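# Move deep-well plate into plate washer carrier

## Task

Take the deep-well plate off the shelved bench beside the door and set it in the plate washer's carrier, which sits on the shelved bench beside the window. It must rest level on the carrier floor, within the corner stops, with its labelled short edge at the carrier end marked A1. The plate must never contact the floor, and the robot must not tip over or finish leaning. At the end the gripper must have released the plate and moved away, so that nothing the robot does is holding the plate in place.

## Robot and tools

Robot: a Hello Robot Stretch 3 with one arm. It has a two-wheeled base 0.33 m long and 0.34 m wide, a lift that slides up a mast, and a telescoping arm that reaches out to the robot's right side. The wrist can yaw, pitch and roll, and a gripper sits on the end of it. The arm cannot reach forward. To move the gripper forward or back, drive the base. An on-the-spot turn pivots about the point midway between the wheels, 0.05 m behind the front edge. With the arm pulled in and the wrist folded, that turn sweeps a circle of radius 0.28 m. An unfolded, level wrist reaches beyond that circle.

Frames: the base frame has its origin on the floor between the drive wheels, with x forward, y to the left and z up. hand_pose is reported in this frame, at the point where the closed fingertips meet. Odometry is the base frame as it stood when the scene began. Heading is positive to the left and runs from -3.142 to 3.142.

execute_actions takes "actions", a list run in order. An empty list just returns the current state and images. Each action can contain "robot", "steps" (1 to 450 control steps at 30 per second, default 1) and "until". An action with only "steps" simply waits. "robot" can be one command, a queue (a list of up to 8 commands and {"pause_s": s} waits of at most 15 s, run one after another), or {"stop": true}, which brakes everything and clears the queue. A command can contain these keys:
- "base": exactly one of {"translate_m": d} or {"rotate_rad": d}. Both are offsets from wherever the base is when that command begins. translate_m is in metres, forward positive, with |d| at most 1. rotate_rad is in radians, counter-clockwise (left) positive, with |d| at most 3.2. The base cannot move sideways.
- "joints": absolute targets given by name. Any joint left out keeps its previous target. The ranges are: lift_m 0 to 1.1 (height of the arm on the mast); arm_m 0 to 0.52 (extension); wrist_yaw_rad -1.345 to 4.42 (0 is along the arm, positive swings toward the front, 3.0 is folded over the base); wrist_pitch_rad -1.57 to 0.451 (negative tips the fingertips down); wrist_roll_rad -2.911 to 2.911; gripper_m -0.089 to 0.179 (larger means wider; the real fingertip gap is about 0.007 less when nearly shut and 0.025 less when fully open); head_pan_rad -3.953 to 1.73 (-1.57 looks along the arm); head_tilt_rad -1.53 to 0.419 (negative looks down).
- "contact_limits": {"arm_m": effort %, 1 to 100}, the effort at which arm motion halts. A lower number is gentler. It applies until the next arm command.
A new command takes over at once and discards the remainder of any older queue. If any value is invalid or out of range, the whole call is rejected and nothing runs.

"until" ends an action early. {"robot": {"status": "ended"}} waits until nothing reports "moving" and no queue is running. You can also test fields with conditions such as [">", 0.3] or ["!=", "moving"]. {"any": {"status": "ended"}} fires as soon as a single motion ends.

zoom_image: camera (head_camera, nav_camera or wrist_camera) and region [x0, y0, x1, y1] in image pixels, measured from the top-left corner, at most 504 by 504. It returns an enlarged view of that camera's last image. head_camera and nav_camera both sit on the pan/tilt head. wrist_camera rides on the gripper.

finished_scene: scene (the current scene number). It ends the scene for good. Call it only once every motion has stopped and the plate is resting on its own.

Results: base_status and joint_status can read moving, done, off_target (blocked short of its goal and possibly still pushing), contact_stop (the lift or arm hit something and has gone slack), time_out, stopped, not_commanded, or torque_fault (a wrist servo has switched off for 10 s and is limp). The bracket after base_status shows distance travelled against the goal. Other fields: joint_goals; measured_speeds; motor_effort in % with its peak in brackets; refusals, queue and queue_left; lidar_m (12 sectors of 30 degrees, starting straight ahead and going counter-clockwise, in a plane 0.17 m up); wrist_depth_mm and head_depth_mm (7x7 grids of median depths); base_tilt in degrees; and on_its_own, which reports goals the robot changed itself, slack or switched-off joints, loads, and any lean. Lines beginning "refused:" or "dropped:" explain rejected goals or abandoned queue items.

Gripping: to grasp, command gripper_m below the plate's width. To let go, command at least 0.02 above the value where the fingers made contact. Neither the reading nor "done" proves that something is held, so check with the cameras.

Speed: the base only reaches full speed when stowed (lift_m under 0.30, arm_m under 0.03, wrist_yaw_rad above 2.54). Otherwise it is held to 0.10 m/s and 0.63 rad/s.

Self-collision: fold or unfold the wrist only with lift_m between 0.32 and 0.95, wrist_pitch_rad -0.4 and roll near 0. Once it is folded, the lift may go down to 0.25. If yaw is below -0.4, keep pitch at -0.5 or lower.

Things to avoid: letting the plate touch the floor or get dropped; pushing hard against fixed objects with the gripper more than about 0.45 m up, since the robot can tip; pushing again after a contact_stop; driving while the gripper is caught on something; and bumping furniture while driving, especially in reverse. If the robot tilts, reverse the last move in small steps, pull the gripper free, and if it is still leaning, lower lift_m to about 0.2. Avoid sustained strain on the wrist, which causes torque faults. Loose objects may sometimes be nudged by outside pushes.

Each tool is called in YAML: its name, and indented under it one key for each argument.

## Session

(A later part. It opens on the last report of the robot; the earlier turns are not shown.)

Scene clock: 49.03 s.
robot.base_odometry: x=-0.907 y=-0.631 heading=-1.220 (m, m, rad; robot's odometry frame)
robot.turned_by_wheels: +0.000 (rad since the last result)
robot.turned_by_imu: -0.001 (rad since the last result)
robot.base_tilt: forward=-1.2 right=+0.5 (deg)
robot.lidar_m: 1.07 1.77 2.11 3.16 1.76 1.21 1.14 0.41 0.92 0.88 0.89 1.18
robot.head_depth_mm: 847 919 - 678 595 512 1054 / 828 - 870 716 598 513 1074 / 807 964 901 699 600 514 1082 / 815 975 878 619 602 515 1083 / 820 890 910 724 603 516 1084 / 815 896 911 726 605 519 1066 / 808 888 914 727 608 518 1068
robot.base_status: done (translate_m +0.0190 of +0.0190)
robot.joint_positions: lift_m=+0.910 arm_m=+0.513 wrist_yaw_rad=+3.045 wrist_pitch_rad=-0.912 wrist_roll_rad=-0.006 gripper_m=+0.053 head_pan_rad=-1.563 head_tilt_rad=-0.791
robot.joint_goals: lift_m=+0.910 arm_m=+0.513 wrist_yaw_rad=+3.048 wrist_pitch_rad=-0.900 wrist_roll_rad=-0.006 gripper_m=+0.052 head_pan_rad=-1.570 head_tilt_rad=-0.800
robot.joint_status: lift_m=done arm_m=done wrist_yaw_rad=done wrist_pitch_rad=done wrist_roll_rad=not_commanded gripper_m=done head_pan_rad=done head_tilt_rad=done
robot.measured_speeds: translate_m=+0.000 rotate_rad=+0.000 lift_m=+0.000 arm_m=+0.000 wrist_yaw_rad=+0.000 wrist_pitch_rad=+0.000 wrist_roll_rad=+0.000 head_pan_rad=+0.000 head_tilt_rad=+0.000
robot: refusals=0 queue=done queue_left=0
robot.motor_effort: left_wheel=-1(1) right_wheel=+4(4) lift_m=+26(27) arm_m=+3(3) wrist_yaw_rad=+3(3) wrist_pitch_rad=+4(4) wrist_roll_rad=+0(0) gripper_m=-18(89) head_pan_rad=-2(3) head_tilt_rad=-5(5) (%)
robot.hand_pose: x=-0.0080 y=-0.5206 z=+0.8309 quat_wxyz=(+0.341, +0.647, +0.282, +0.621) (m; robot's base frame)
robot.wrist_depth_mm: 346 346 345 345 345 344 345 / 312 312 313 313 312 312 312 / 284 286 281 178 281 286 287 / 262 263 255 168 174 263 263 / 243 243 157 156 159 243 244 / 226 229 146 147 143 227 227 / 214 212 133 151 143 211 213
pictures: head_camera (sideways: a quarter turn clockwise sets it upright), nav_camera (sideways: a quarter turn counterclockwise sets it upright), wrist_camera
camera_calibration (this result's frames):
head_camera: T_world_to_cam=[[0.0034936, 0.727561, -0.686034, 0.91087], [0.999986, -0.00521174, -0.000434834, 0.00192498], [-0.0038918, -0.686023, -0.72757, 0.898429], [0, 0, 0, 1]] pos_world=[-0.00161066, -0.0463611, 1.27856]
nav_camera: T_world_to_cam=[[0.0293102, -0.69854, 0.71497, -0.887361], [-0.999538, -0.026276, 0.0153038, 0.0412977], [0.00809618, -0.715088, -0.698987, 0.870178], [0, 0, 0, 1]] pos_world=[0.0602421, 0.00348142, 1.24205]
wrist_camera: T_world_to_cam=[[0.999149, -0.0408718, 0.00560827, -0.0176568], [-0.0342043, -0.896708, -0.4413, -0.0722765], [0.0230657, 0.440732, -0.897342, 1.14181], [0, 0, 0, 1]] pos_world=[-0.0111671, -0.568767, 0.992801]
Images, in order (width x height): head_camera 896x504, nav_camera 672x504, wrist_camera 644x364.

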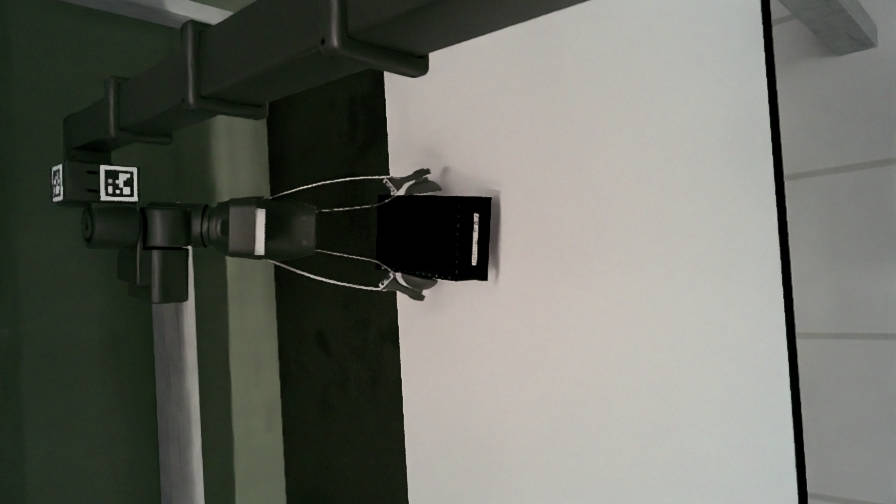

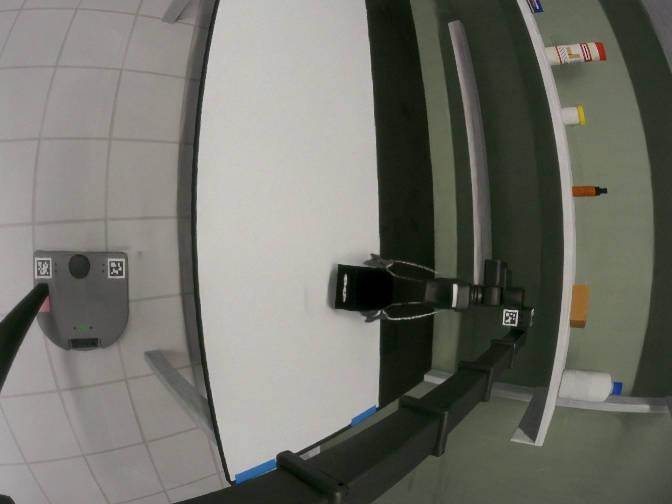

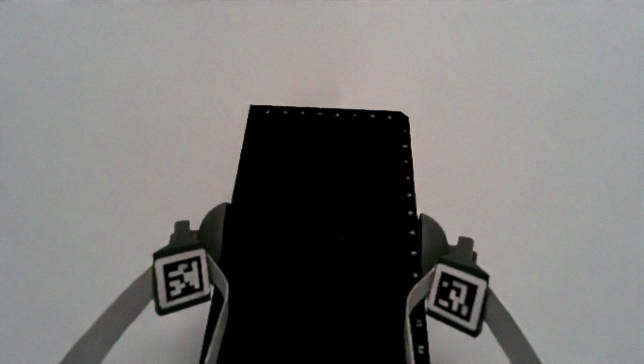

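execute_actions:
  actions:
    - {"robot":{"joints":{"arm_m":0.02,"wrist_yaw_rad":2.58,"lift_m":0.93,"head_pan_rad":0,"head_tilt_rad":-0.6}},"steps":450,"until":{"robot":{"arm_m":["<",0.2]}}}
    - {"robot":{"base":{"rotate_rad":1.673}},"steps":450,"until":{"robot":{"status":"ended"}}}
    - {"robot":{"base":{"translate_m":0.55}},"steps":20}
    - {"robot":{"joints":{"lift_m":0.294,"wrist_pitch_rad":-0.6}},"steps":450,"until":{"robot":{"status":"ended"}}}

execute_actions:
  actions:
    - {"robot":[{"base":{"translate_m":0.8}},{"base":{"translate_m":0.72}}],"steps":450,"until":{"robot":{"status":"ended"}}}
    - {"robot":{"base":{"translate_m":0.53},"joints":{"lift_m":1.0}},"steps":450,"until":{"robot":{"status":"ended"}}}

Scene clock: 67.60 s.
robot.base_odometry: x=-0.412 y=-0.391 heading=+0.453 (m, m, rad; robot's odometry frame)
robot.turned_by_wheels: +1.673 (rad since the last result)
robot.turned_by_imu: +1.688 (rad since the last result)
robot.base_tilt: forward=-1.1 right=+0.6 (deg)
robot.lidar_m: 2.52 1.56 1.16 1.12 1.18 0.84 1.43 1.50 1.32 1.62 1.68 2.32
robot.head_depth_mm: 2643 2912 3075 2170 1689 1369 1162 / 2611 2701 2858 2178 1703 1383 1165 / 2610 2759 3057 2176 1699 1382 1172 / 2499 2294 3020 2208 1704 1393 1175 / 2604 2537 2961 2201 1720 1401 1173 / 2629 2774 3079 2205 1712 1395 1180 / 2615 2853 2970 2217 1719 1400 1182
robot.base_status: done (translate_m +0.5500 of +0.5500)
robot.joint_positions: lift_m=+0.294 arm_m=+0.020 wrist_yaw_rad=+2.582 wrist_pitch_rad=-0.622 wrist_roll_rad=-0.006 gripper_m=+0.053 head_pan_rad=-0.007 head_tilt_rad=-0.606
robot.joint_goals: lift_m=+0.294 arm_m=+0.020 wrist_yaw_rad=+2.580 wrist_pitch_rad=-0.600 wrist_roll_rad=-0.006 gripper_m=+0.052 head_pan_rad=+0.000 head_tilt_rad=-0.600
robot.joint_status: lift_m=done arm_m=done wrist_yaw_rad=done wrist_pitch_rad=done wrist_roll_rad=not_commanded gripper_m=done head_pan_rad=done head_tilt_rad=done
robot.measured_speeds: translate_m=+0.000 rotate_rad=+0.000 lift_m=+0.000 arm_m=+0.000 wrist_yaw_rad=+0.000 wrist_pitch_rad=+0.000 wrist_roll_rad=+0.000 head_pan_rad=+0.000 head_tilt_rad=+0.000
robot: refusals=0 queue=done queue_left=0
robot.motor_effort: left_wheel=-2(6) right_wheel=+3(10) lift_m=+15(27) arm_m=-4(4) wrist_yaw_rad=-2(8) wrist_pitch_rad=+8(8) wrist_roll_rad=+0(0) gripper_m=-18(18) head_pan_rad=+2(29) head_tilt_rad=+4(25) (%)
robot.hand_pose: x=+0.0818 y=-0.0008 z=+0.2641 quat_wxyz=(+0.394, +0.705, +0.024, +0.590) (m; robot's base frame)
robot.wrist_depth_mm: 961 - - - - - - / 806 800 808 824 831 836 852 / 663 662 649 178 661 677 700 / 576 564 539 168 175 588 588 / - 524 155 156 159 511 513 / - - 145 147 143 449 453 / - - 130 150 142 404 405
pictures: head_camera (sideways: a quarter turn clockwise sets it upright), nav_camera (sideways: a quarter turn counterclockwise sets it upright), wrist_camera
camera_calibration (this result's frames):
head_camera: T_world_to_cam=[[-0.588451, 0.0131442, -0.808426, 1.074], [0.019687, 0.999804, 0.0019257, 0.00483149], [0.808293, -0.0147823, -0.588594, 0.712704], [0, 0, 0, 1]] pos_world=[0.0558293, -0.00841204, 1.28774]
nav_camera: T_world_to_cam=[[0.55507, 0.0201144, 0.831561, -1.04254], [0.00852199, -0.999793, 0.0184953, 0.0309895], [0.83176, -0.00317961, -0.555126, 0.678013], [0, 0, 0, 1]] pos_world=[0.0144754, 0.054109, 1.24275]
wrist_camera: T_world_to_cam=[[0.873638, -0.486113, 0.0212104, -0.0770975], [-0.344224, -0.64827, -0.679158, 0.23513], [0.343898, 0.586037, -0.733686, 0.332632], [0, 0, 0, 1]] pos_world=[0.0339015, -0.079985, 0.405373]
Images, in order (width x height): head_camera 896x504, nav_camera 672x504, wrist_camera 644x364.

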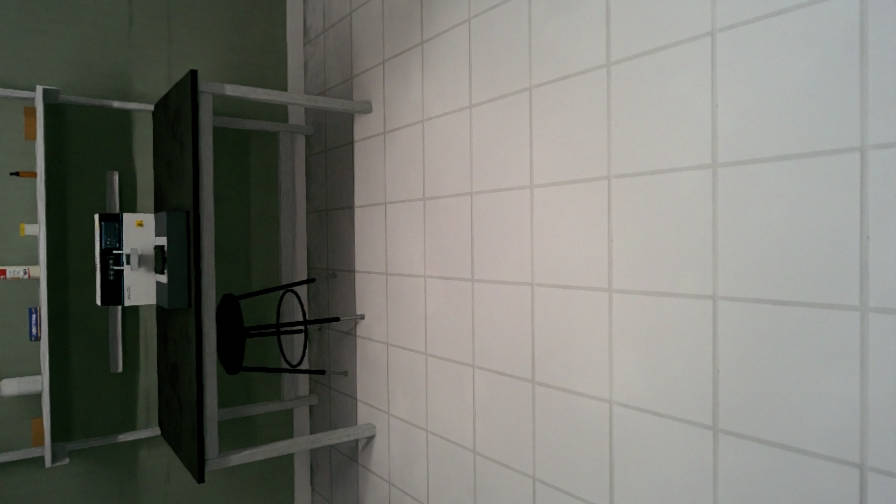

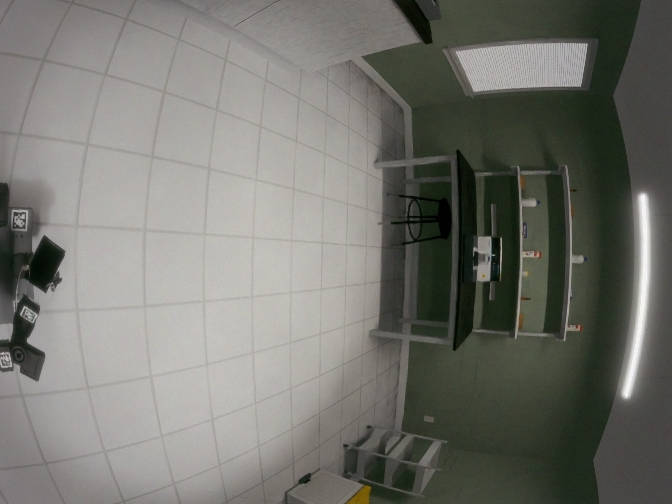

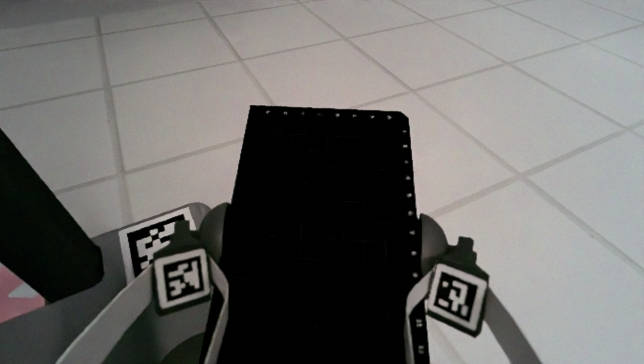

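Scene clock: 83.43 s.
robot.base_odometry: x=+1.431 y=+0.506 heading=+0.453 (m, m, rad; robot's odometry frame)
robot.turned_by_wheels: +0.000 (rad since the last result)
robot.turned_by_imu: +0.014 (rad since the last result)
robot.base_tilt: forward=-1.2 right=+0.5 (deg)
robot.lidar_m: 0.79 0.59 0.85 1.66 1.37 1.57 2.85 2.28 1.71 1.61 0.75 1.07
robot.head_depth_mm: 899 1030 1086 902 658 573 1169 / 891 1035 666 698 598 573 1170 / 895 1034 669 686 579 575 1175 / 708 1042 672 678 582 576 1175 / 898 1044 674 706 601 577 1176 / 780 1047 1055 883 646 580 1154 / 900 1049 1160 927 715 613 1177
robot.base_status: done (translate_m +0.5300 of +0.5300)
robot.joint_positions: lift_m=+1.000 arm_m=+0.020 wrist_yaw_rad=+2.582 wrist_pitch_rad=-0.621 wrist_roll_rad=-0.006 gripper_m=+0.053 head_pan_rad=-0.007 head_tilt_rad=-0.605
robot.joint_goals: lift_m=+1.000 arm_m=+0.020 wrist_yaw_rad=+2.580 wrist_pitch_rad=-0.600 wrist_roll_rad=-0.006 gripper_m=+0.052 head_pan_rad=+0.000 head_tilt_rad=-0.600
robot.joint_status: lift_m=done arm_m=done wrist_yaw_rad=done wrist_pitch_rad=done wrist_roll_rad=not_commanded gripper_m=done head_pan_rad=done head_tilt_rad=done
robot.measured_speeds: translate_m=+0.000 rotate_rad=+0.000 lift_m=+0.000 arm_m=+0.000 wrist_yaw_rad=+0.000 wrist_pitch_rad=+0.000 wrist_roll_rad=+0.000 head_pan_rad=+0.000 head_tilt_rad=+0.000
robot: refusals=0 queue=done queue_left=0
robot.motor_effort: left_wheel=-2(7) right_wheel=+3(12) lift_m=+26(27) arm_m=-4(5) wrist_yaw_rad=-2(2) wrist_pitch_rad=+8(8) wrist_roll_rad=+0(0) gripper_m=-18(18) head_pan_rad=+2(2) head_tilt_rad=+2(3) (%)
robot.hand_pose: x=+0.0819 y=-0.0006 z=+0.9696 quat_wxyz=(+0.394, +0.705, +0.023, +0.590) (m; robot's base frame)
robot.wrist_depth_mm: - - - 938 901 898 905 / - - - - 723 725 531 / - - - 178 567 472 456 / - - - 168 174 469 383 / - - 157 155 160 449 381 / - - 145 147 143 - 378 / - - 132 150 143 - 365
pictures: head_camera (sideways: a quarter turn clockwise sets it upright), nav_camera (sideways: a quarter turn counterclockwise sets it upright), wrist_camera
camera_calibration (this result's frames):
head_camera: T_world_to_cam=[[-0.587819, 0.0130666, -0.808887, 1.0746], [0.0195611, 0.999807, 0.00193559, 0.00481938], [0.808756, -0.0146849, -0.587961, 0.711877], [0, 0, 0, 1]] pos_world=[0.0558414, -0.00840593, 1.28778]
nav_camera: T_world_to_cam=[[0.554416, 0.020188, 0.831995, -1.04311], [0.00863193, -0.999791, 0.0185075, 0.0309729], [0.832195, -0.00307911, -0.554474, 0.677163], [0, 0, 0, 1]] pos_world=[0.014515, 0.0541097, 1.24275]
wrist_camera: T_world_to_cam=[[0.873589, -0.486201, 0.0212561, -0.0921256], [-0.343958, -0.647732, -0.679806, 0.715006], [0.34429, 0.58656, -0.733084, 0.849545], [0, 0, 0, 1]] pos_world=[0.0339214, -0.0799683, 1.11081]
Images, in order (width x height): head_camera 896x504, nav_camera 672x504, wrist_camera 644x364.

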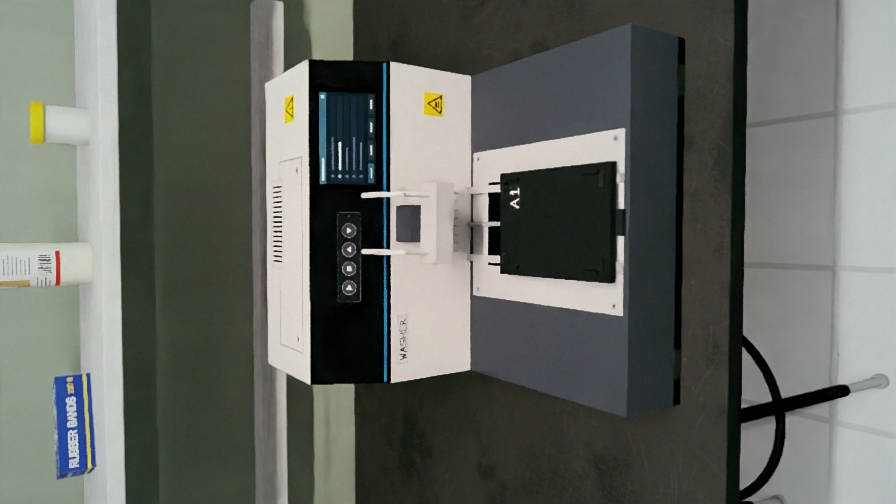

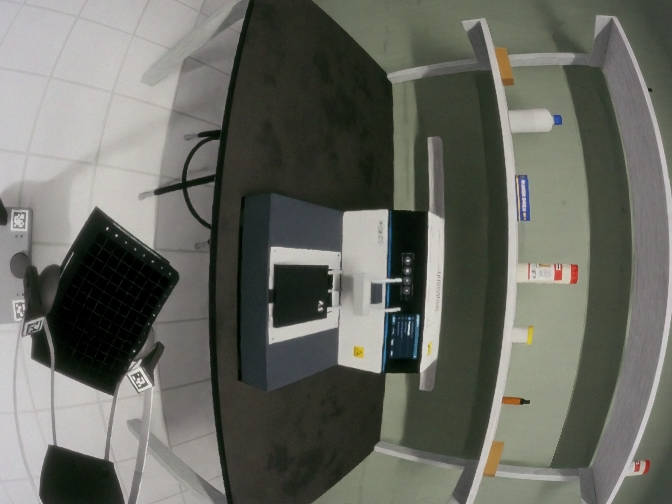

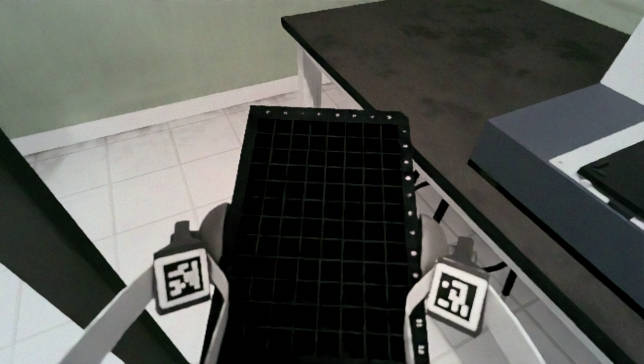

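execute_actions:
  actions:
    - {"robot":[{"base":{"rotate_rad":1.507},"joints":{"wrist_yaw_rad":0,"wrist_pitch_rad":-0.93,"head_pan_rad":-1.6,"head_tilt_rad":-0.8}},{"joints":{"arm_m":0.09,"lift_m":0.99}}],"steps":450,"until":{"robot":{"status":"ended"}}}

zoom_image:
  camera: "wrist_camera"
  region: [160,0,480,240]

Scene clock: 90.97 s.
robot.base_odometry: x=+1.431 y=+0.506 heading=+1.960 (m, m, rad; robot's odometry frame)
robot.turned_by_wheels: +1.507 (rad since the last result)
robot.turned_by_imu: +1.518 (rad since the last result)
robot.base_tilt: forward=-1.1 right=+0.5 (deg)
robot.lidar_m: 1.66 1.29 1.46 2.84 2.44 1.74 1.60 0.75 1.09 0.79 0.59 0.85
robot.head_depth_mm: 985 - - - 645 1254 1093 / 969 - - - 615 1251 1100 / 957 652 - - 616 1257 1103 / 950 642 652 574 603 1258 1103 / 959 638 695 614 608 1265 1102 / 955 636 693 618 606 1243 1107 / 949 1065 919 733 623 1270 1109
robot.base_status: done (rotate_rad +1.5069 of +1.5070)
robot.joint_positions: lift_m=+0.990 arm_m=+0.090 wrist_yaw_rad=+0.002 wrist_pitch_rad=-0.942 wrist_roll_rad=-0.006 gripper_m=+0.053 head_pan_rad=-1.593 head_tilt_rad=-0.790
robot.joint_goals: lift_m=+0.990 arm_m=+0.090 wrist_yaw_rad=+0.000 wrist_pitch_rad=-0.930 wrist_roll_rad=-0.006 gripper_m=+0.052 head_pan_rad=-1.600 head_tilt_rad=-0.800
robot.joint_status: lift_m=done arm_m=done wrist_yaw_rad=done wrist_pitch_rad=done wrist_roll_rad=not_commanded gripper_m=done head_pan_rad=done head_tilt_rad=done
robot.measured_speeds: translate_m=+0.000 rotate_rad=+0.000 lift_m=+0.000 arm_m=+0.000 wrist_yaw_rad=+0.000 wrist_pitch_rad=+0.000 wrist_roll_rad=+0.000 head_pan_rad=+0.000 head_tilt_rad=+0.000
robot: refusals=0 queue=done queue_left=0
robot.motor_effort: left_wheel=-2(6) right_wheel=+4(10) lift_m=+15(26) arm_m=+2(1) wrist_yaw_rad=-1(6) wrist_pitch_rad=+4(6) wrist_roll_rad=+0(0) gripper_m=-17(17) head_pan_rad=-3(29) head_tilt_rad=-5(26) (%)
robot.hand_pose: x=-0.0213 y=-0.3659 z=+0.9076 quat_wxyz=(+0.633, +0.323, -0.627, -0.320) (m; robot's base frame)
robot.wrist_depth_mm: 445 334 328 329 329 431 448 / 409 301 295 281 300 311 413 / 378 277 265 177 274 282 377 / 336 257 243 167 175 257 346 / 326 315 157 156 159 272 323 / 311 312 146 147 143 304 303 / 982 994 133 151 143 990 978
pictures: head_camera (sideways: a quarter turn clockwise sets it upright), nav_camera (sideways: a quarter turn counterclockwise sets it upright), wrist_camera
camera_calibration (this result's frames):
head_camera: T_world_to_cam=[[0.0251474, 0.726358, -0.686856, 0.91181], [0.999387, -0.0349975, -0.000420398, 0.00190984], [-0.0243436, -0.686425, -0.726793, 0.897544], [0, 0, 0, 1]] pos_world=[-0.00298883, -0.0461372, 1.27861]
nav_camera: T_world_to_cam=[[0.00850701, -0.698294, 0.71576, -0.888264], [-0.999876, 0.00352727, 0.015325, 0.0412721], [-0.0132261, -0.715802, -0.698178, 0.869255], [0, 0, 0, 1]] pos_world=[0.0603203, 0.0017994, 1.24205]
wrist_camera: T_world_to_cam=[[-0.998352, -0.0572462, 0.00397034, -0.0455297], [-0.0537388, 0.908433, -0.414563, 0.73559], [0.0201254, -0.414093, -0.910012, 0.841435], [0, 0, 0, 1]] pos_world=[-0.0228592, -0.322408, 1.07084]
Images, in order (width x height): head_camera 896x504, nav_camera 672x504, wrist_camera 644x364.

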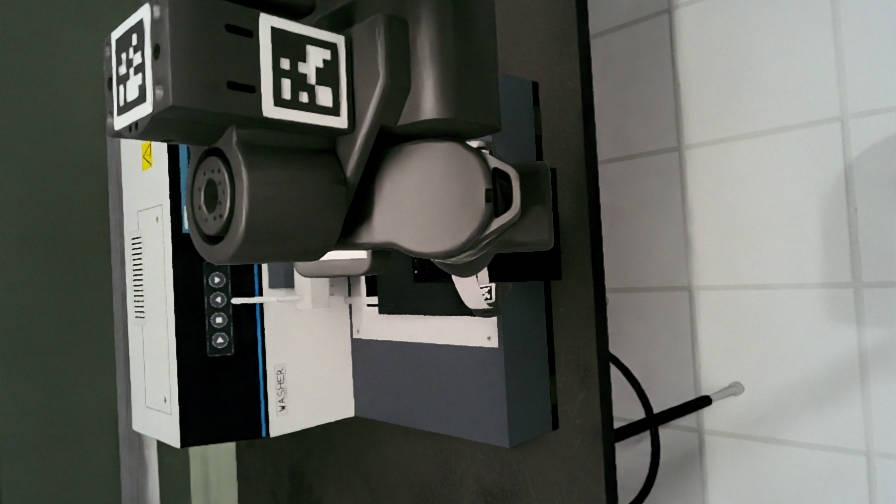

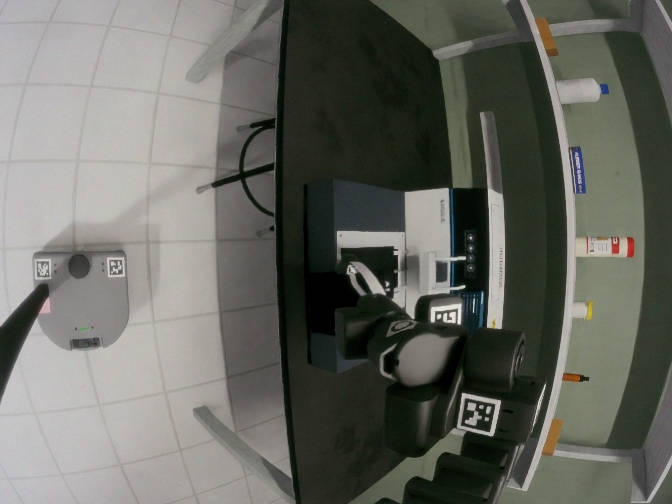

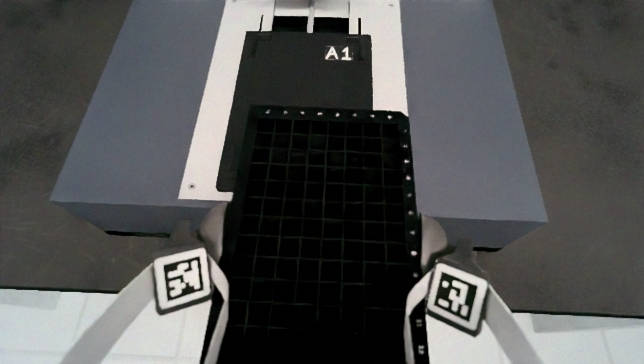

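Region (160, 0, 480, 240) of wrist_camera's 644x364 image, scaled by 1.575; it fills the top 378 rows of this view, and the rest is white.

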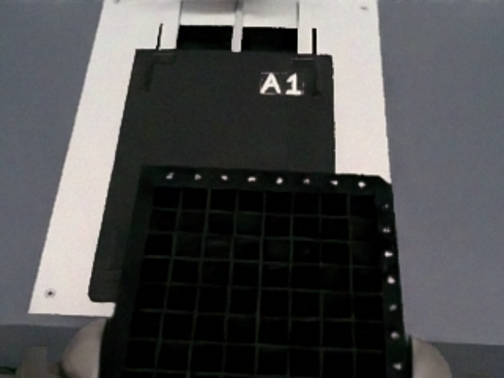

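execute_actions:
  actions:
    - {"robot":[{"base":{"translate_m":0.021},"joints":{"arm_m":0.207,"lift_m":0.975}}],"steps":450,"until":{"robot":{"status":"ended"}}}

zoom_image:
  camera: "head_camera"
  region: [400,160,500,300]

zoom_image:
  camera: "wrist_camera"
  region: [160,40,500,280]

Scene clock: 98.47 s.
robot.base_odometry: x=+1.423 y=+0.526 heading=+1.960 (m, m, rad; robot's odometry frame)
robot.turned_by_wheels: +0.000 (rad since the last result)
robot.turned_by_imu: -0.001 (rad since the last result)
robot.base_tilt: forward=-1.2 right=+0.5 (deg)
robot.lidar_m: 1.64 1.27 1.44 2.84 2.47 1.76 1.63 0.77 1.09 0.78 0.58 0.83
robot.head_depth_mm: 969 - 851 716 642 1252 1093 / 952 - 711 610 616 1260 1093 / 957 - - 580 616 1261 1098 / 955 - - 571 614 1260 1102 / 958 638 696 614 609 1264 1107 / 958 636 712 634 608 1240 1107 / 951 1081 918 732 625 1266 1113
robot.base_status: done (translate_m +0.0210 of +0.0210)
robot.joint_positions: lift_m=+0.975 arm_m=+0.207 wrist_yaw_rad=+0.001 wrist_pitch_rad=-0.942 wrist_roll_rad=-0.006 gripper_m=+0.053 head_pan_rad=-1.593 head_tilt_rad=-0.790
robot.joint_goals: lift_m=+0.975 arm_m=+0.207 wrist_yaw_rad=+0.000 wrist_pitch_rad=-0.930 wrist_roll_rad=-0.006 gripper_m=+0.052 head_pan_rad=-1.600 head_tilt_rad=-0.800
robot.joint_status: lift_m=done arm_m=done wrist_yaw_rad=done wrist_pitch_rad=done wrist_roll_rad=not_commanded gripper_m=done head_pan_rad=done head_tilt_rad=done
robot.measured_speeds: translate_m=+0.000 rotate_rad=+0.000 lift_m=+0.000 arm_m=+0.000 wrist_yaw_rad=+0.000 wrist_pitch_rad=+0.000 wrist_roll_rad=+0.000 head_pan_rad=+0.000 head_tilt_rad=+0.000
robot: refusals=0 queue=done queue_left=0
robot.motor_effort: left_wheel=-1(3) right_wheel=+4(8) lift_m=+15(15) arm_m=+2(2) wrist_yaw_rad=-1(1) wrist_pitch_rad=+4(4) wrist_roll_rad=+0(0) gripper_m=-17(17) head_pan_rad=-2(4) head_tilt_rad=-6(6) (%)
robot.hand_pose: x=-0.0214 y=-0.4828 z=+0.8926 quat_wxyz=(+0.632, +0.323, -0.627, -0.320) (m; robot's base frame)
robot.wrist_depth_mm: 416 252 234 177 227 238 408 / 388 282 275 275 275 272 389 / 356 258 254 177 254 259 357 / 327 241 231 167 175 241 328 / 228 223 157 156 159 224 299 / 209 212 145 147 143 209 212 / 197 196 133 151 143 196 196
pictures: head_camera (sideways: a quarter turn clockwise sets it upright), nav_camera (sideways: a quarter turn counterclockwise sets it upright), wrist_camera
camera_calibration (this result's frames):
head_camera: T_world_to_cam=[[0.0252024, 0.726396, -0.686814, 0.911755], [0.999385, -0.035072, -0.000421142, 0.00191083], [-0.0243938, -0.686381, -0.726833, 0.897597], [0, 0, 0, 1]] pos_world=[-0.00299224, -0.0461351, 1.27861]
nav_camera: T_world_to_cam=[[0.00845405, -0.698337, 0.71572, -0.88821], [-0.999876, 0.00360088, 0.0153239, 0.0412736], [-0.0132785, -0.71576, -0.69822, 0.86931], [0, 0, 0, 1]] pos_world=[0.0603205, 0.00179885, 1.24205]
wrist_camera: T_world_to_cam=[[-0.998377, -0.0568089, 0.00395089, -0.0519933], [-0.0533399, 0.908602, -0.414244, 0.835373], [0.019943, -0.413783, -0.910157, 0.779602], [0, 0, 0, 1]] pos_world=[-0.0228978, -0.43939, 1.05581]
Images, in order (width x height): head_camera 896x504, nav_camera 672x504, wrist_camera 644x364.

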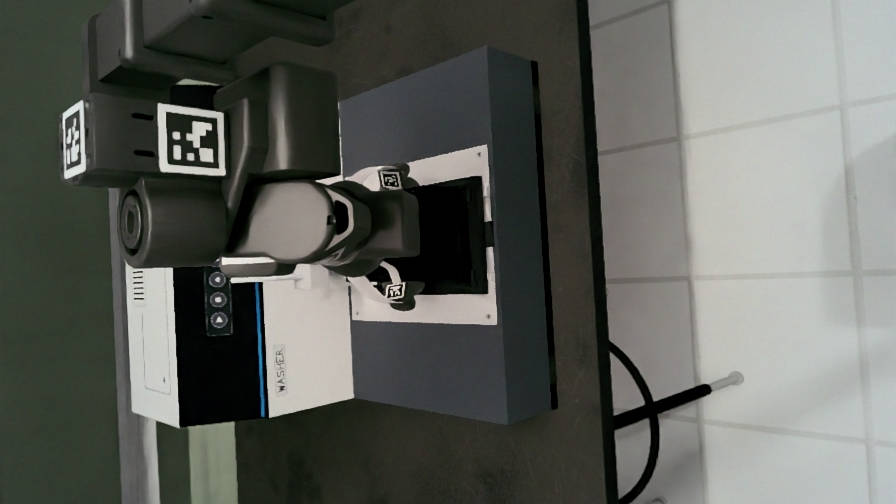

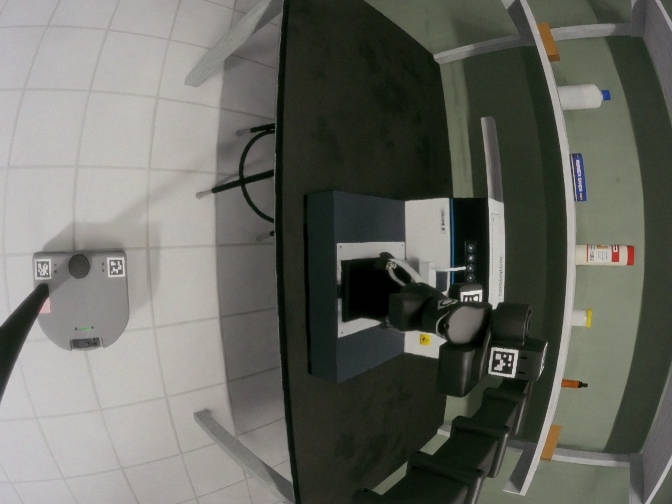

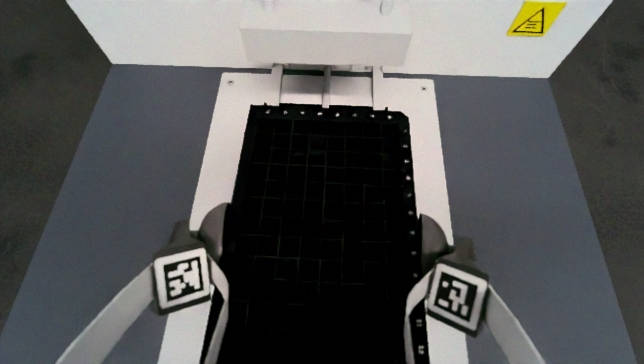

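Region (400, 160, 500, 300) of head_camera's 896x504 image, scaled by 3.600, with more detail than that image has; it fills the left 360 columns of this view, and the rest is white.

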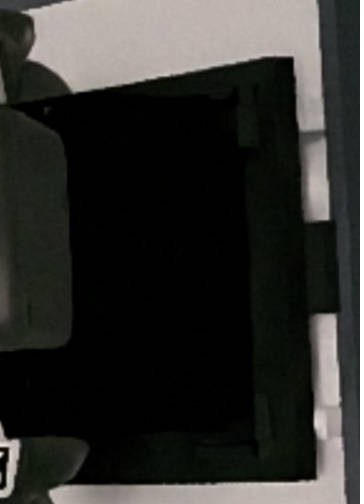

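Region (160, 40, 500, 280) of wrist_camera's 644x364 image, scaled by 1.482; it fills the top 356 rows of this view, and the rest is white.

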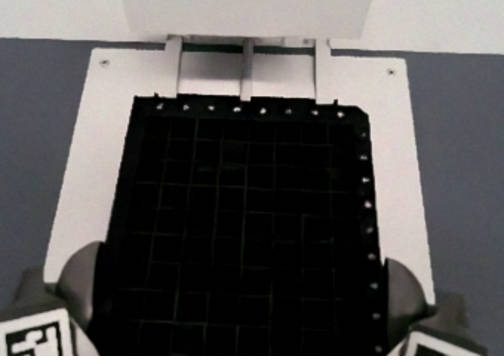

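execute_actions:
  actions: []

Scene clock: 103.97 s.
robot.base_odometry: x=+1.423 y=+0.526 heading=+1.960 (m, m, rad; robot's odometry frame)
robot.turned_by_wheels: +0.000 (rad since the last result)
robot.turned_by_imu: -0.001 (rad since the last result)
robot.base_tilt: forward=-1.1 right=+0.6 (deg)
robot.lidar_m: 1.64 1.28 1.43 2.84 2.47 1.77 1.63 0.77 1.09 0.78 0.58 0.83
robot.head_depth_mm: 964 - 853 718 643 1250 1093 / 953 - 712 610 615 1252 1097 / 952 - - 579 615 1256 1096 / 951 - - 570 615 1250 1102 / 957 638 696 614 608 1265 1102 / 957 638 709 633 606 1241 1106 / 949 1074 921 731 624 1265 1106
robot.base_status: done (translate_m +0.0210 of +0.0210)
robot.joint_positions: lift_m=+0.975 arm_m=+0.207 wrist_yaw_rad=+0.001 wrist_pitch_rad=-0.942 wrist_roll_rad=-0.006 gripper_m=+0.053 head_pan_rad=-1.593 head_tilt_rad=-0.790
robot.joint_goals: lift_m=+0.975 arm_m=+0.207 wrist_yaw_rad=+0.000 wrist_pitch_rad=-0.930 wrist_roll_rad=-0.006 gripper_m=+0.052 head_pan_rad=-1.600 head_tilt_rad=-0.800
robot.joint_status: lift_m=done arm_m=done wrist_yaw_rad=done wrist_pitch_rad=done wrist_roll_rad=not_commanded gripper_m=done head_pan_rad=done head_tilt_rad=done
robot.measured_speeds: translate_m=+0.000 rotate_rad=+0.000 lift_m=+0.000 arm_m=+0.000 wrist_yaw_rad=+0.000 wrist_pitch_rad=+0.000 wrist_roll_rad=+0.000 head_pan_rad=+0.000 head_tilt_rad=+0.000
robot: refusals=0 queue=done queue_left=0
robot.motor_effort: left_wheel=-1(1) right_wheel=+3(3) lift_m=+15(15) arm_m=+3(2) wrist_yaw_rad=-2(1) wrist_pitch_rad=+4(4) wrist_roll_rad=+0(0) gripper_m=-18(18) head_pan_rad=-2(2) head_tilt_rad=-5(6) (%)
robot.hand_pose: x=-0.0214 y=-0.4828 z=+0.8926 quat_wxyz=(+0.632, +0.323, -0.627, -0.320) (m; robot's base frame)
robot.wrist_depth_mm: 414 253 235 176 227 238 407 / 388 280 276 276 275 272 391 / 358 258 254 178 254 257 358 / 324 241 232 168 174 240 325 / 228 223 157 156 159 223 299 / 208 212 146 147 143 209 212 / 197 196 133 151 143 197 196
pictures: head_camera (sideways: a quarter turn clockwise sets it upright), nav_camera (sideways: a quarter turn counterclockwise sets it upright), wrist_camera
camera_calibration (this result's frames):
head_camera: T_world_to_cam=[[0.0252023, 0.726396, -0.686814, 0.911755], [0.999385, -0.0350718, -0.000421145, 0.00191083], [-0.0243937, -0.686381, -0.726833, 0.897597], [0, 0, 0, 1]] pos_world=[-0.00299223, -0.0461351, 1.27861]
nav_camera: T_world_to_cam=[[0.00845413, -0.698337, 0.715719, -0.88821], [-0.999876, 0.00360075, 0.0153239, 0.0412736], [-0.0132784, -0.71576, -0.69822, 0.86931], [0, 0, 0, 1]] pos_world=[0.0603205, 0.00179887, 1.24205]
wrist_camera: T_world_to_cam=[[-0.998377, -0.0568088, 0.00395081, -0.0519932], [-0.0533397, 0.908602, -0.414244, 0.835373], [0.019943, -0.413783, -0.910157, 0.779602], [0, 0, 0, 1]] pos_world=[-0.0228978, -0.43939, 1.05581]
Images, in order (width x height): head_camera 896x504, nav_camera 672x504, wrist_camera 644x364.

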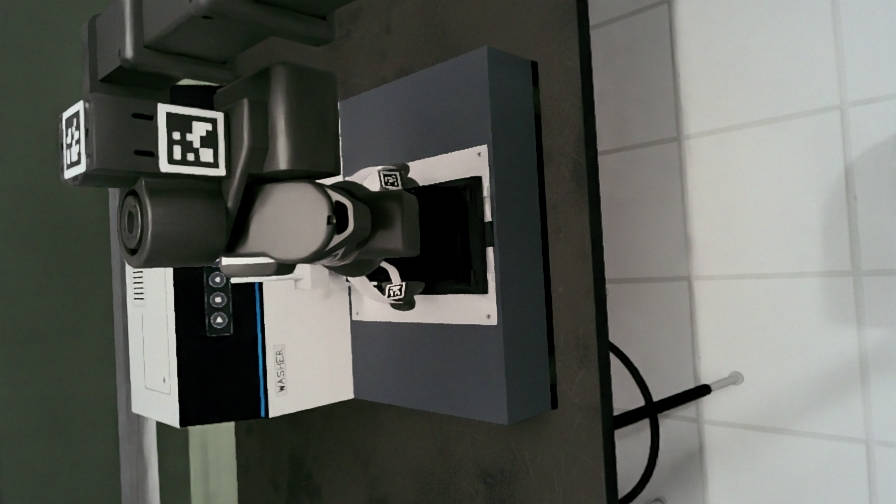

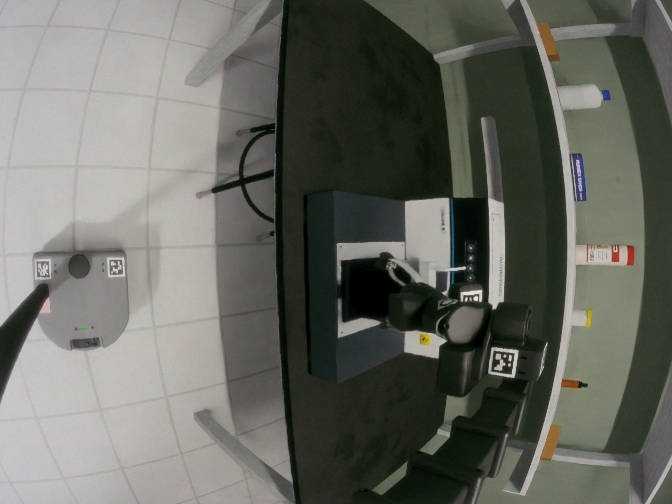

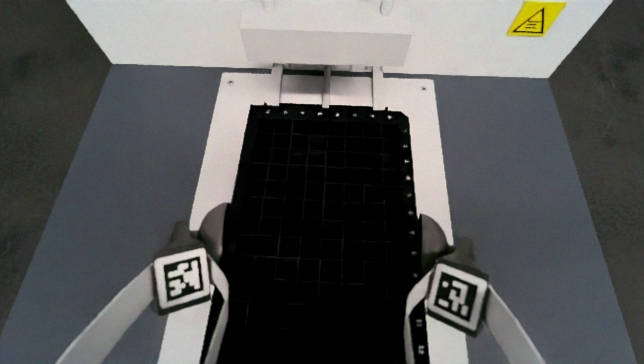

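execute_actions:
  actions:
    - {"robot":[{"base":{"translate_m":0.002}},{"joints":{"lift_m":0.968}}],"steps":100,"until":{"robot":{"status":"ended"}}}
    - {"steps":5}

zoom_image:
  camera: "head_camera"
  region: [400,160,500,300]

Scene clock: 107.63 s.
robot.base_odometry: x=+1.423 y=+0.528 heading=+1.960 (m, m, rad; robot's odometry frame)
robot.turned_by_wheels: +0.000 (rad since the last result)
robot.turned_by_imu: -0.001 (rad since the last result)
robot.base_tilt: forward=-1.2 right=+0.5 (deg)
robot.lidar_m: 1.64 1.26 1.43 2.84 2.48 1.76 1.63 0.77 1.09 0.78 0.58 0.83
robot.head_depth_mm: 971 - 839 717 645 1247 1098 / 962 - 711 610 616 1253 1100 / 953 - - 578 616 1256 1104 / 954 639 - 570 615 1261 1102 / 958 638 695 615 606 1262 1101 / 956 641 710 636 605 1244 1105 / 948 1075 920 732 623 1262 1106
robot.base_status: done (translate_m +0.0020 of +0.0020)
robot.joint_positions: lift_m=+0.968 arm_m=+0.207 wrist_yaw_rad=+0.001 wrist_pitch_rad=-0.942 wrist_roll_rad=-0.006 gripper_m=+0.053 head_pan_rad=-1.593 head_tilt_rad=-0.790
robot.joint_goals: lift_m=+0.968 arm_m=+0.207 wrist_yaw_rad=+0.000 wrist_pitch_rad=-0.930 wrist_roll_rad=-0.006 gripper_m=+0.052 head_pan_rad=-1.600 head_tilt_rad=-0.800
robot.joint_status: lift_m=done arm_m=done wrist_yaw_rad=done wrist_pitch_rad=done wrist_roll_rad=not_commanded gripper_m=done head_pan_rad=done head_tilt_rad=done
robot.measured_speeds: translate_m=+0.000 rotate_rad=+0.000 lift_m=+0.000 arm_m=+0.000 wrist_yaw_rad=+0.000 wrist_pitch_rad=+0.000 wrist_roll_rad=+0.000 head_pan_rad=+0.000 head_tilt_rad=+0.000
robot: refusals=0 queue=done queue_left=0
robot.motor_effort: left_wheel=-2(3) right_wheel=+3(9) lift_m=+15(15) arm_m=+3(3) wrist_yaw_rad=-1(1) wrist_pitch_rad=+4(4) wrist_roll_rad=+0(0) gripper_m=-18(18) head_pan_rad=-3(3) head_tilt_rad=-5(5) (%)
robot.hand_pose: x=-0.0214 y=-0.4828 z=+0.8856 quat_wxyz=(+0.632, +0.323, -0.627, -0.320) (m; robot's base frame)
robot.wrist_depth_mm: 414 252 241 170 179 239 401 / 378 272 272 268 266 267 379 / 349 250 245 177 245 250 343 / 316 232 226 168 174 232 314 / 219 216 157 156 159 216 219 / 203 205 146 148 143 202 202 / 191 190 133 151 143 190 190
pictures: head_camera (sideways: a quarter turn clockwise sets it upright), nav_camera (sideways: a quarter turn counterclockwise sets it upright), wrist_camera
camera_calibration (this result's frames):
head_camera: T_world_to_cam=[[0.0252024, 0.726396, -0.686814, 0.911755], [0.999385, -0.035072, -0.000421143, 0.00191083], [-0.0243938, -0.686381, -0.726833, 0.897597], [0, 0, 0, 1]] pos_world=[-0.00299224, -0.0461351, 1.27861]
nav_camera: T_world_to_cam=[[0.00845405, -0.698337, 0.715719, -0.88821], [-0.999876, 0.00360088, 0.0153239, 0.0412736], [-0.0132785, -0.71576, -0.69822, 0.86931], [0, 0, 0, 1]] pos_world=[0.0603205, 0.00179885, 1.24205]
wrist_camera: T_world_to_cam=[[-0.998377, -0.0568093, 0.00394965, -0.0519645], [-0.0533402, 0.908612, -0.414221, 0.832455], [0.0199429, -0.41376, -0.910168, 0.77325], [0, 0, 0, 1]] pos_world=[-0.0228978, -0.43939, 1.04881]
Images, in order (width x height): head_camera 896x504, nav_camera 672x504, wrist_camera 644x364.

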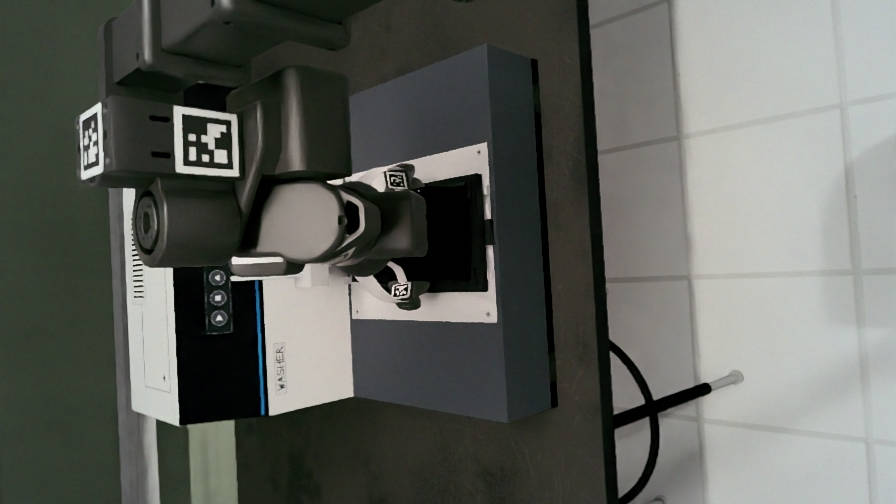

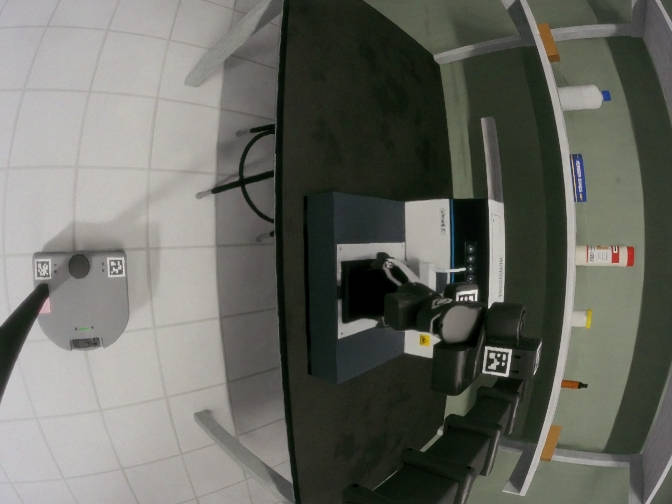

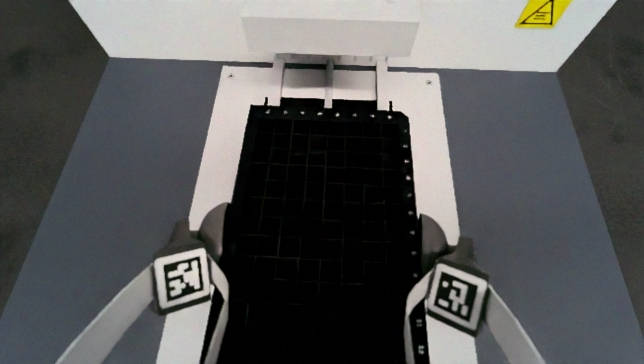

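Region (400, 160, 500, 300) of head_camera's 896x504 image, scaled by 3.600, with more detail than that image has; it fills the left 360 columns of this view, and the rest is white.

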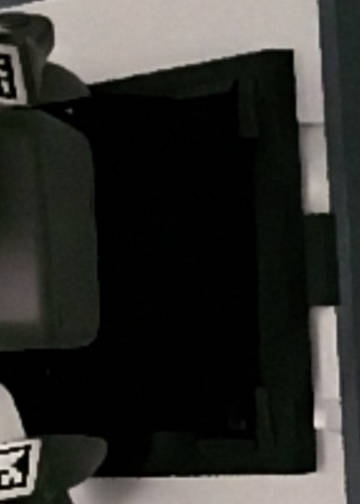

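execute_actions:
  actions:
    - {"robot":[{"joints":{"arm_m":0.208}},{"joints":{"lift_m":0.963}}],"steps":100,"until":{"robot":{"status":"ended"}}}
    - {"steps":8}

zoom_image:
  camera: "head_camera"
  region: [400,160,500,300]

Scene clock: 110.60 s.
robot.base_odometry: x=+1.423 y=+0.528 heading=+1.960 (m, m, rad; robot's odometry frame)
robot.turned_by_wheels: +0.000 (rad since the last result)
robot.turned_by_imu: -0.001 (rad since the last result)
robot.base_tilt: forward=-1.1 right=+0.6 (deg)
robot.lidar_m: 1.64 1.27 1.43 2.85 2.48 1.76 1.63 0.77 1.09 0.78 0.58 0.83
robot.head_depth_mm: 987 - 866 718 644 1251 1093 / 961 - 710 608 615 1258 1092 / 956 - - 579 616 1255 1100 / 954 652 - 570 616 1262 1101 / 957 638 697 614 606 1261 1103 / 959 640 709 637 606 1246 1110 / 948 1076 920 733 623 1264 1110
robot.base_status: done (translate_m +0.0020 of +0.0020)
robot.joint_positions: lift_m=+0.963 arm_m=+0.208 wrist_yaw_rad=+0.001 wrist_pitch_rad=-0.942 wrist_roll_rad=-0.006 gripper_m=+0.053 head_pan_rad=-1.593 head_tilt_rad=-0.790
robot.joint_goals: lift_m=+0.963 arm_m=+0.208 wrist_yaw_rad=+0.000 wrist_pitch_rad=-0.930 wrist_roll_rad=-0.006 gripper_m=+0.052 head_pan_rad=-1.600 head_tilt_rad=-0.800
robot.joint_status: lift_m=done arm_m=done wrist_yaw_rad=done wrist_pitch_rad=done wrist_roll_rad=not_commanded gripper_m=done head_pan_rad=done head_tilt_rad=done
robot.measured_speeds: translate_m=+0.000 rotate_rad=+0.000 lift_m=+0.000 arm_m=+0.000 wrist_yaw_rad=+0.000 wrist_pitch_rad=+0.000 wrist_roll_rad=+0.000 head_pan_rad=+0.000 head_tilt_rad=+0.000
robot: refusals=0 queue=done queue_left=0
robot.motor_effort: left_wheel=-1(1) right_wheel=+3(3) lift_m=+15(16) arm_m=+3(5) wrist_yaw_rad=-2(1) wrist_pitch_rad=+4(4) wrist_roll_rad=+0(0) gripper_m=-18(17) head_pan_rad=-3(3) head_tilt_rad=-5(6) (%)
robot.hand_pose: x=-0.0214 y=-0.4838 z=+0.8806 quat_wxyz=(+0.632, +0.323, -0.627, -0.320) (m; robot's base frame)
robot.wrist_depth_mm: 402 250 241 168 177 237 390 / 372 265 264 264 264 261 373 / 340 245 240 177 239 243 337 / 272 227 219 168 174 225 233 / 210 211 157 156 159 211 214 / 197 200 146 146 142 198 197 / 186 185 133 152 143 185 185
pictures: head_camera (sideways: a quarter turn clockwise sets it upright), nav_camera (sideways: a quarter turn counterclockwise sets it upright), wrist_camera
camera_calibration (this result's frames):
head_camera: T_world_to_cam=[[0.0252023, 0.726396, -0.686814, 0.911755], [0.999385, -0.0350718, -0.000421143, 0.00191083], [-0.0243937, -0.686381, -0.726833, 0.897597], [0, 0, 0, 1]] pos_world=[-0.00299223, -0.0461351, 1.27861]
nav_camera: T_world_to_cam=[[0.00845413, -0.698337, 0.715719, -0.88821], [-0.999876, 0.00360076, 0.0153239, 0.0412736], [-0.0132784, -0.71576, -0.69822, 0.86931], [0, 0, 0, 1]] pos_world=[0.0603205, 0.00179886, 1.24205]
wrist_camera: T_world_to_cam=[[-0.998377, -0.05681, 0.00394948, -0.0520015], [-0.0533408, 0.908614, -0.414217, 0.831285], [0.0199431, -0.413756, -0.910169, 0.768288], [0, 0, 0, 1]] pos_world=[-0.0228977, -0.440388, 1.04381]
Images, in order (width x height): head_camera 896x504, nav_camera 672x504, wrist_camera 644x364.

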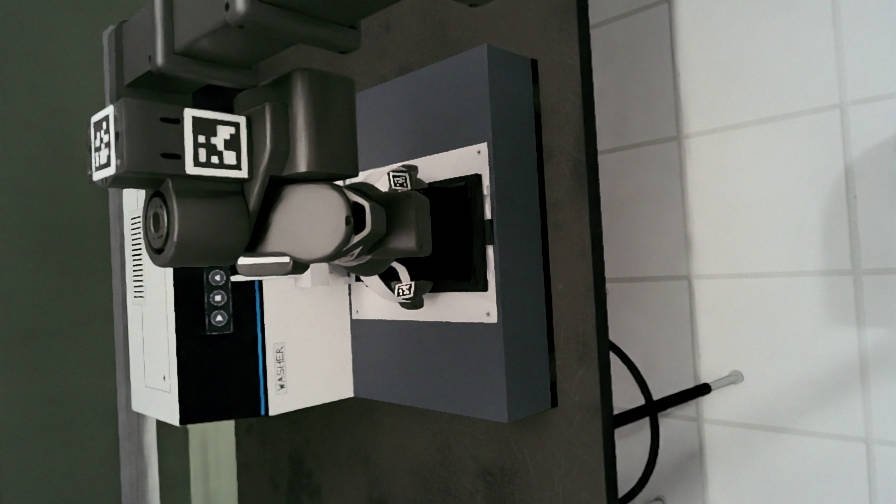

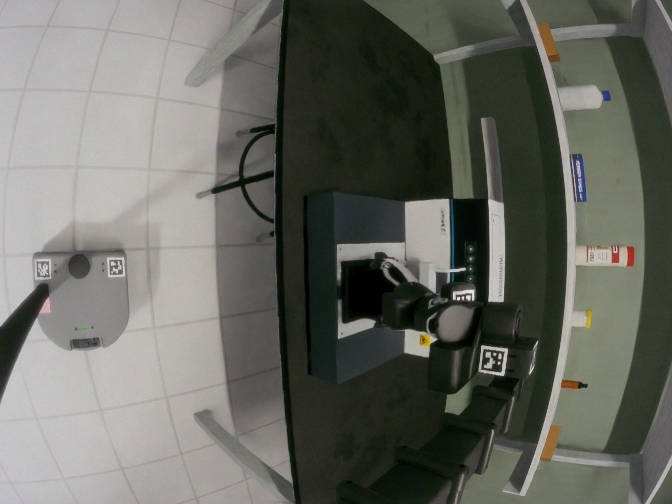

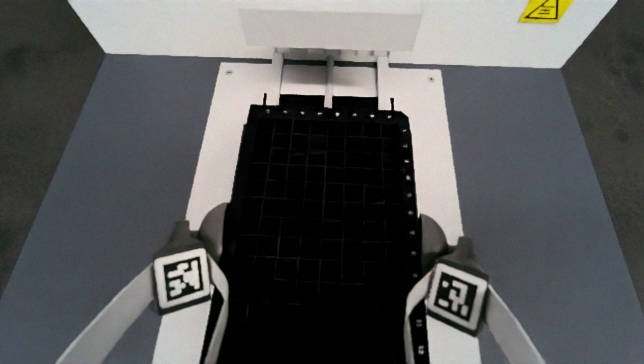

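Region (400, 160, 500, 300) of head_camera's 896x504 image, scaled by 3.600, with more detail than that image has; it fills the left 360 columns of this view, and the rest is white.

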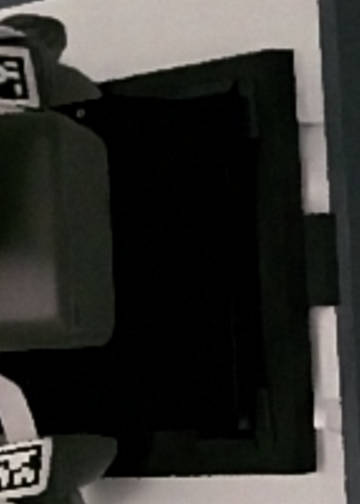

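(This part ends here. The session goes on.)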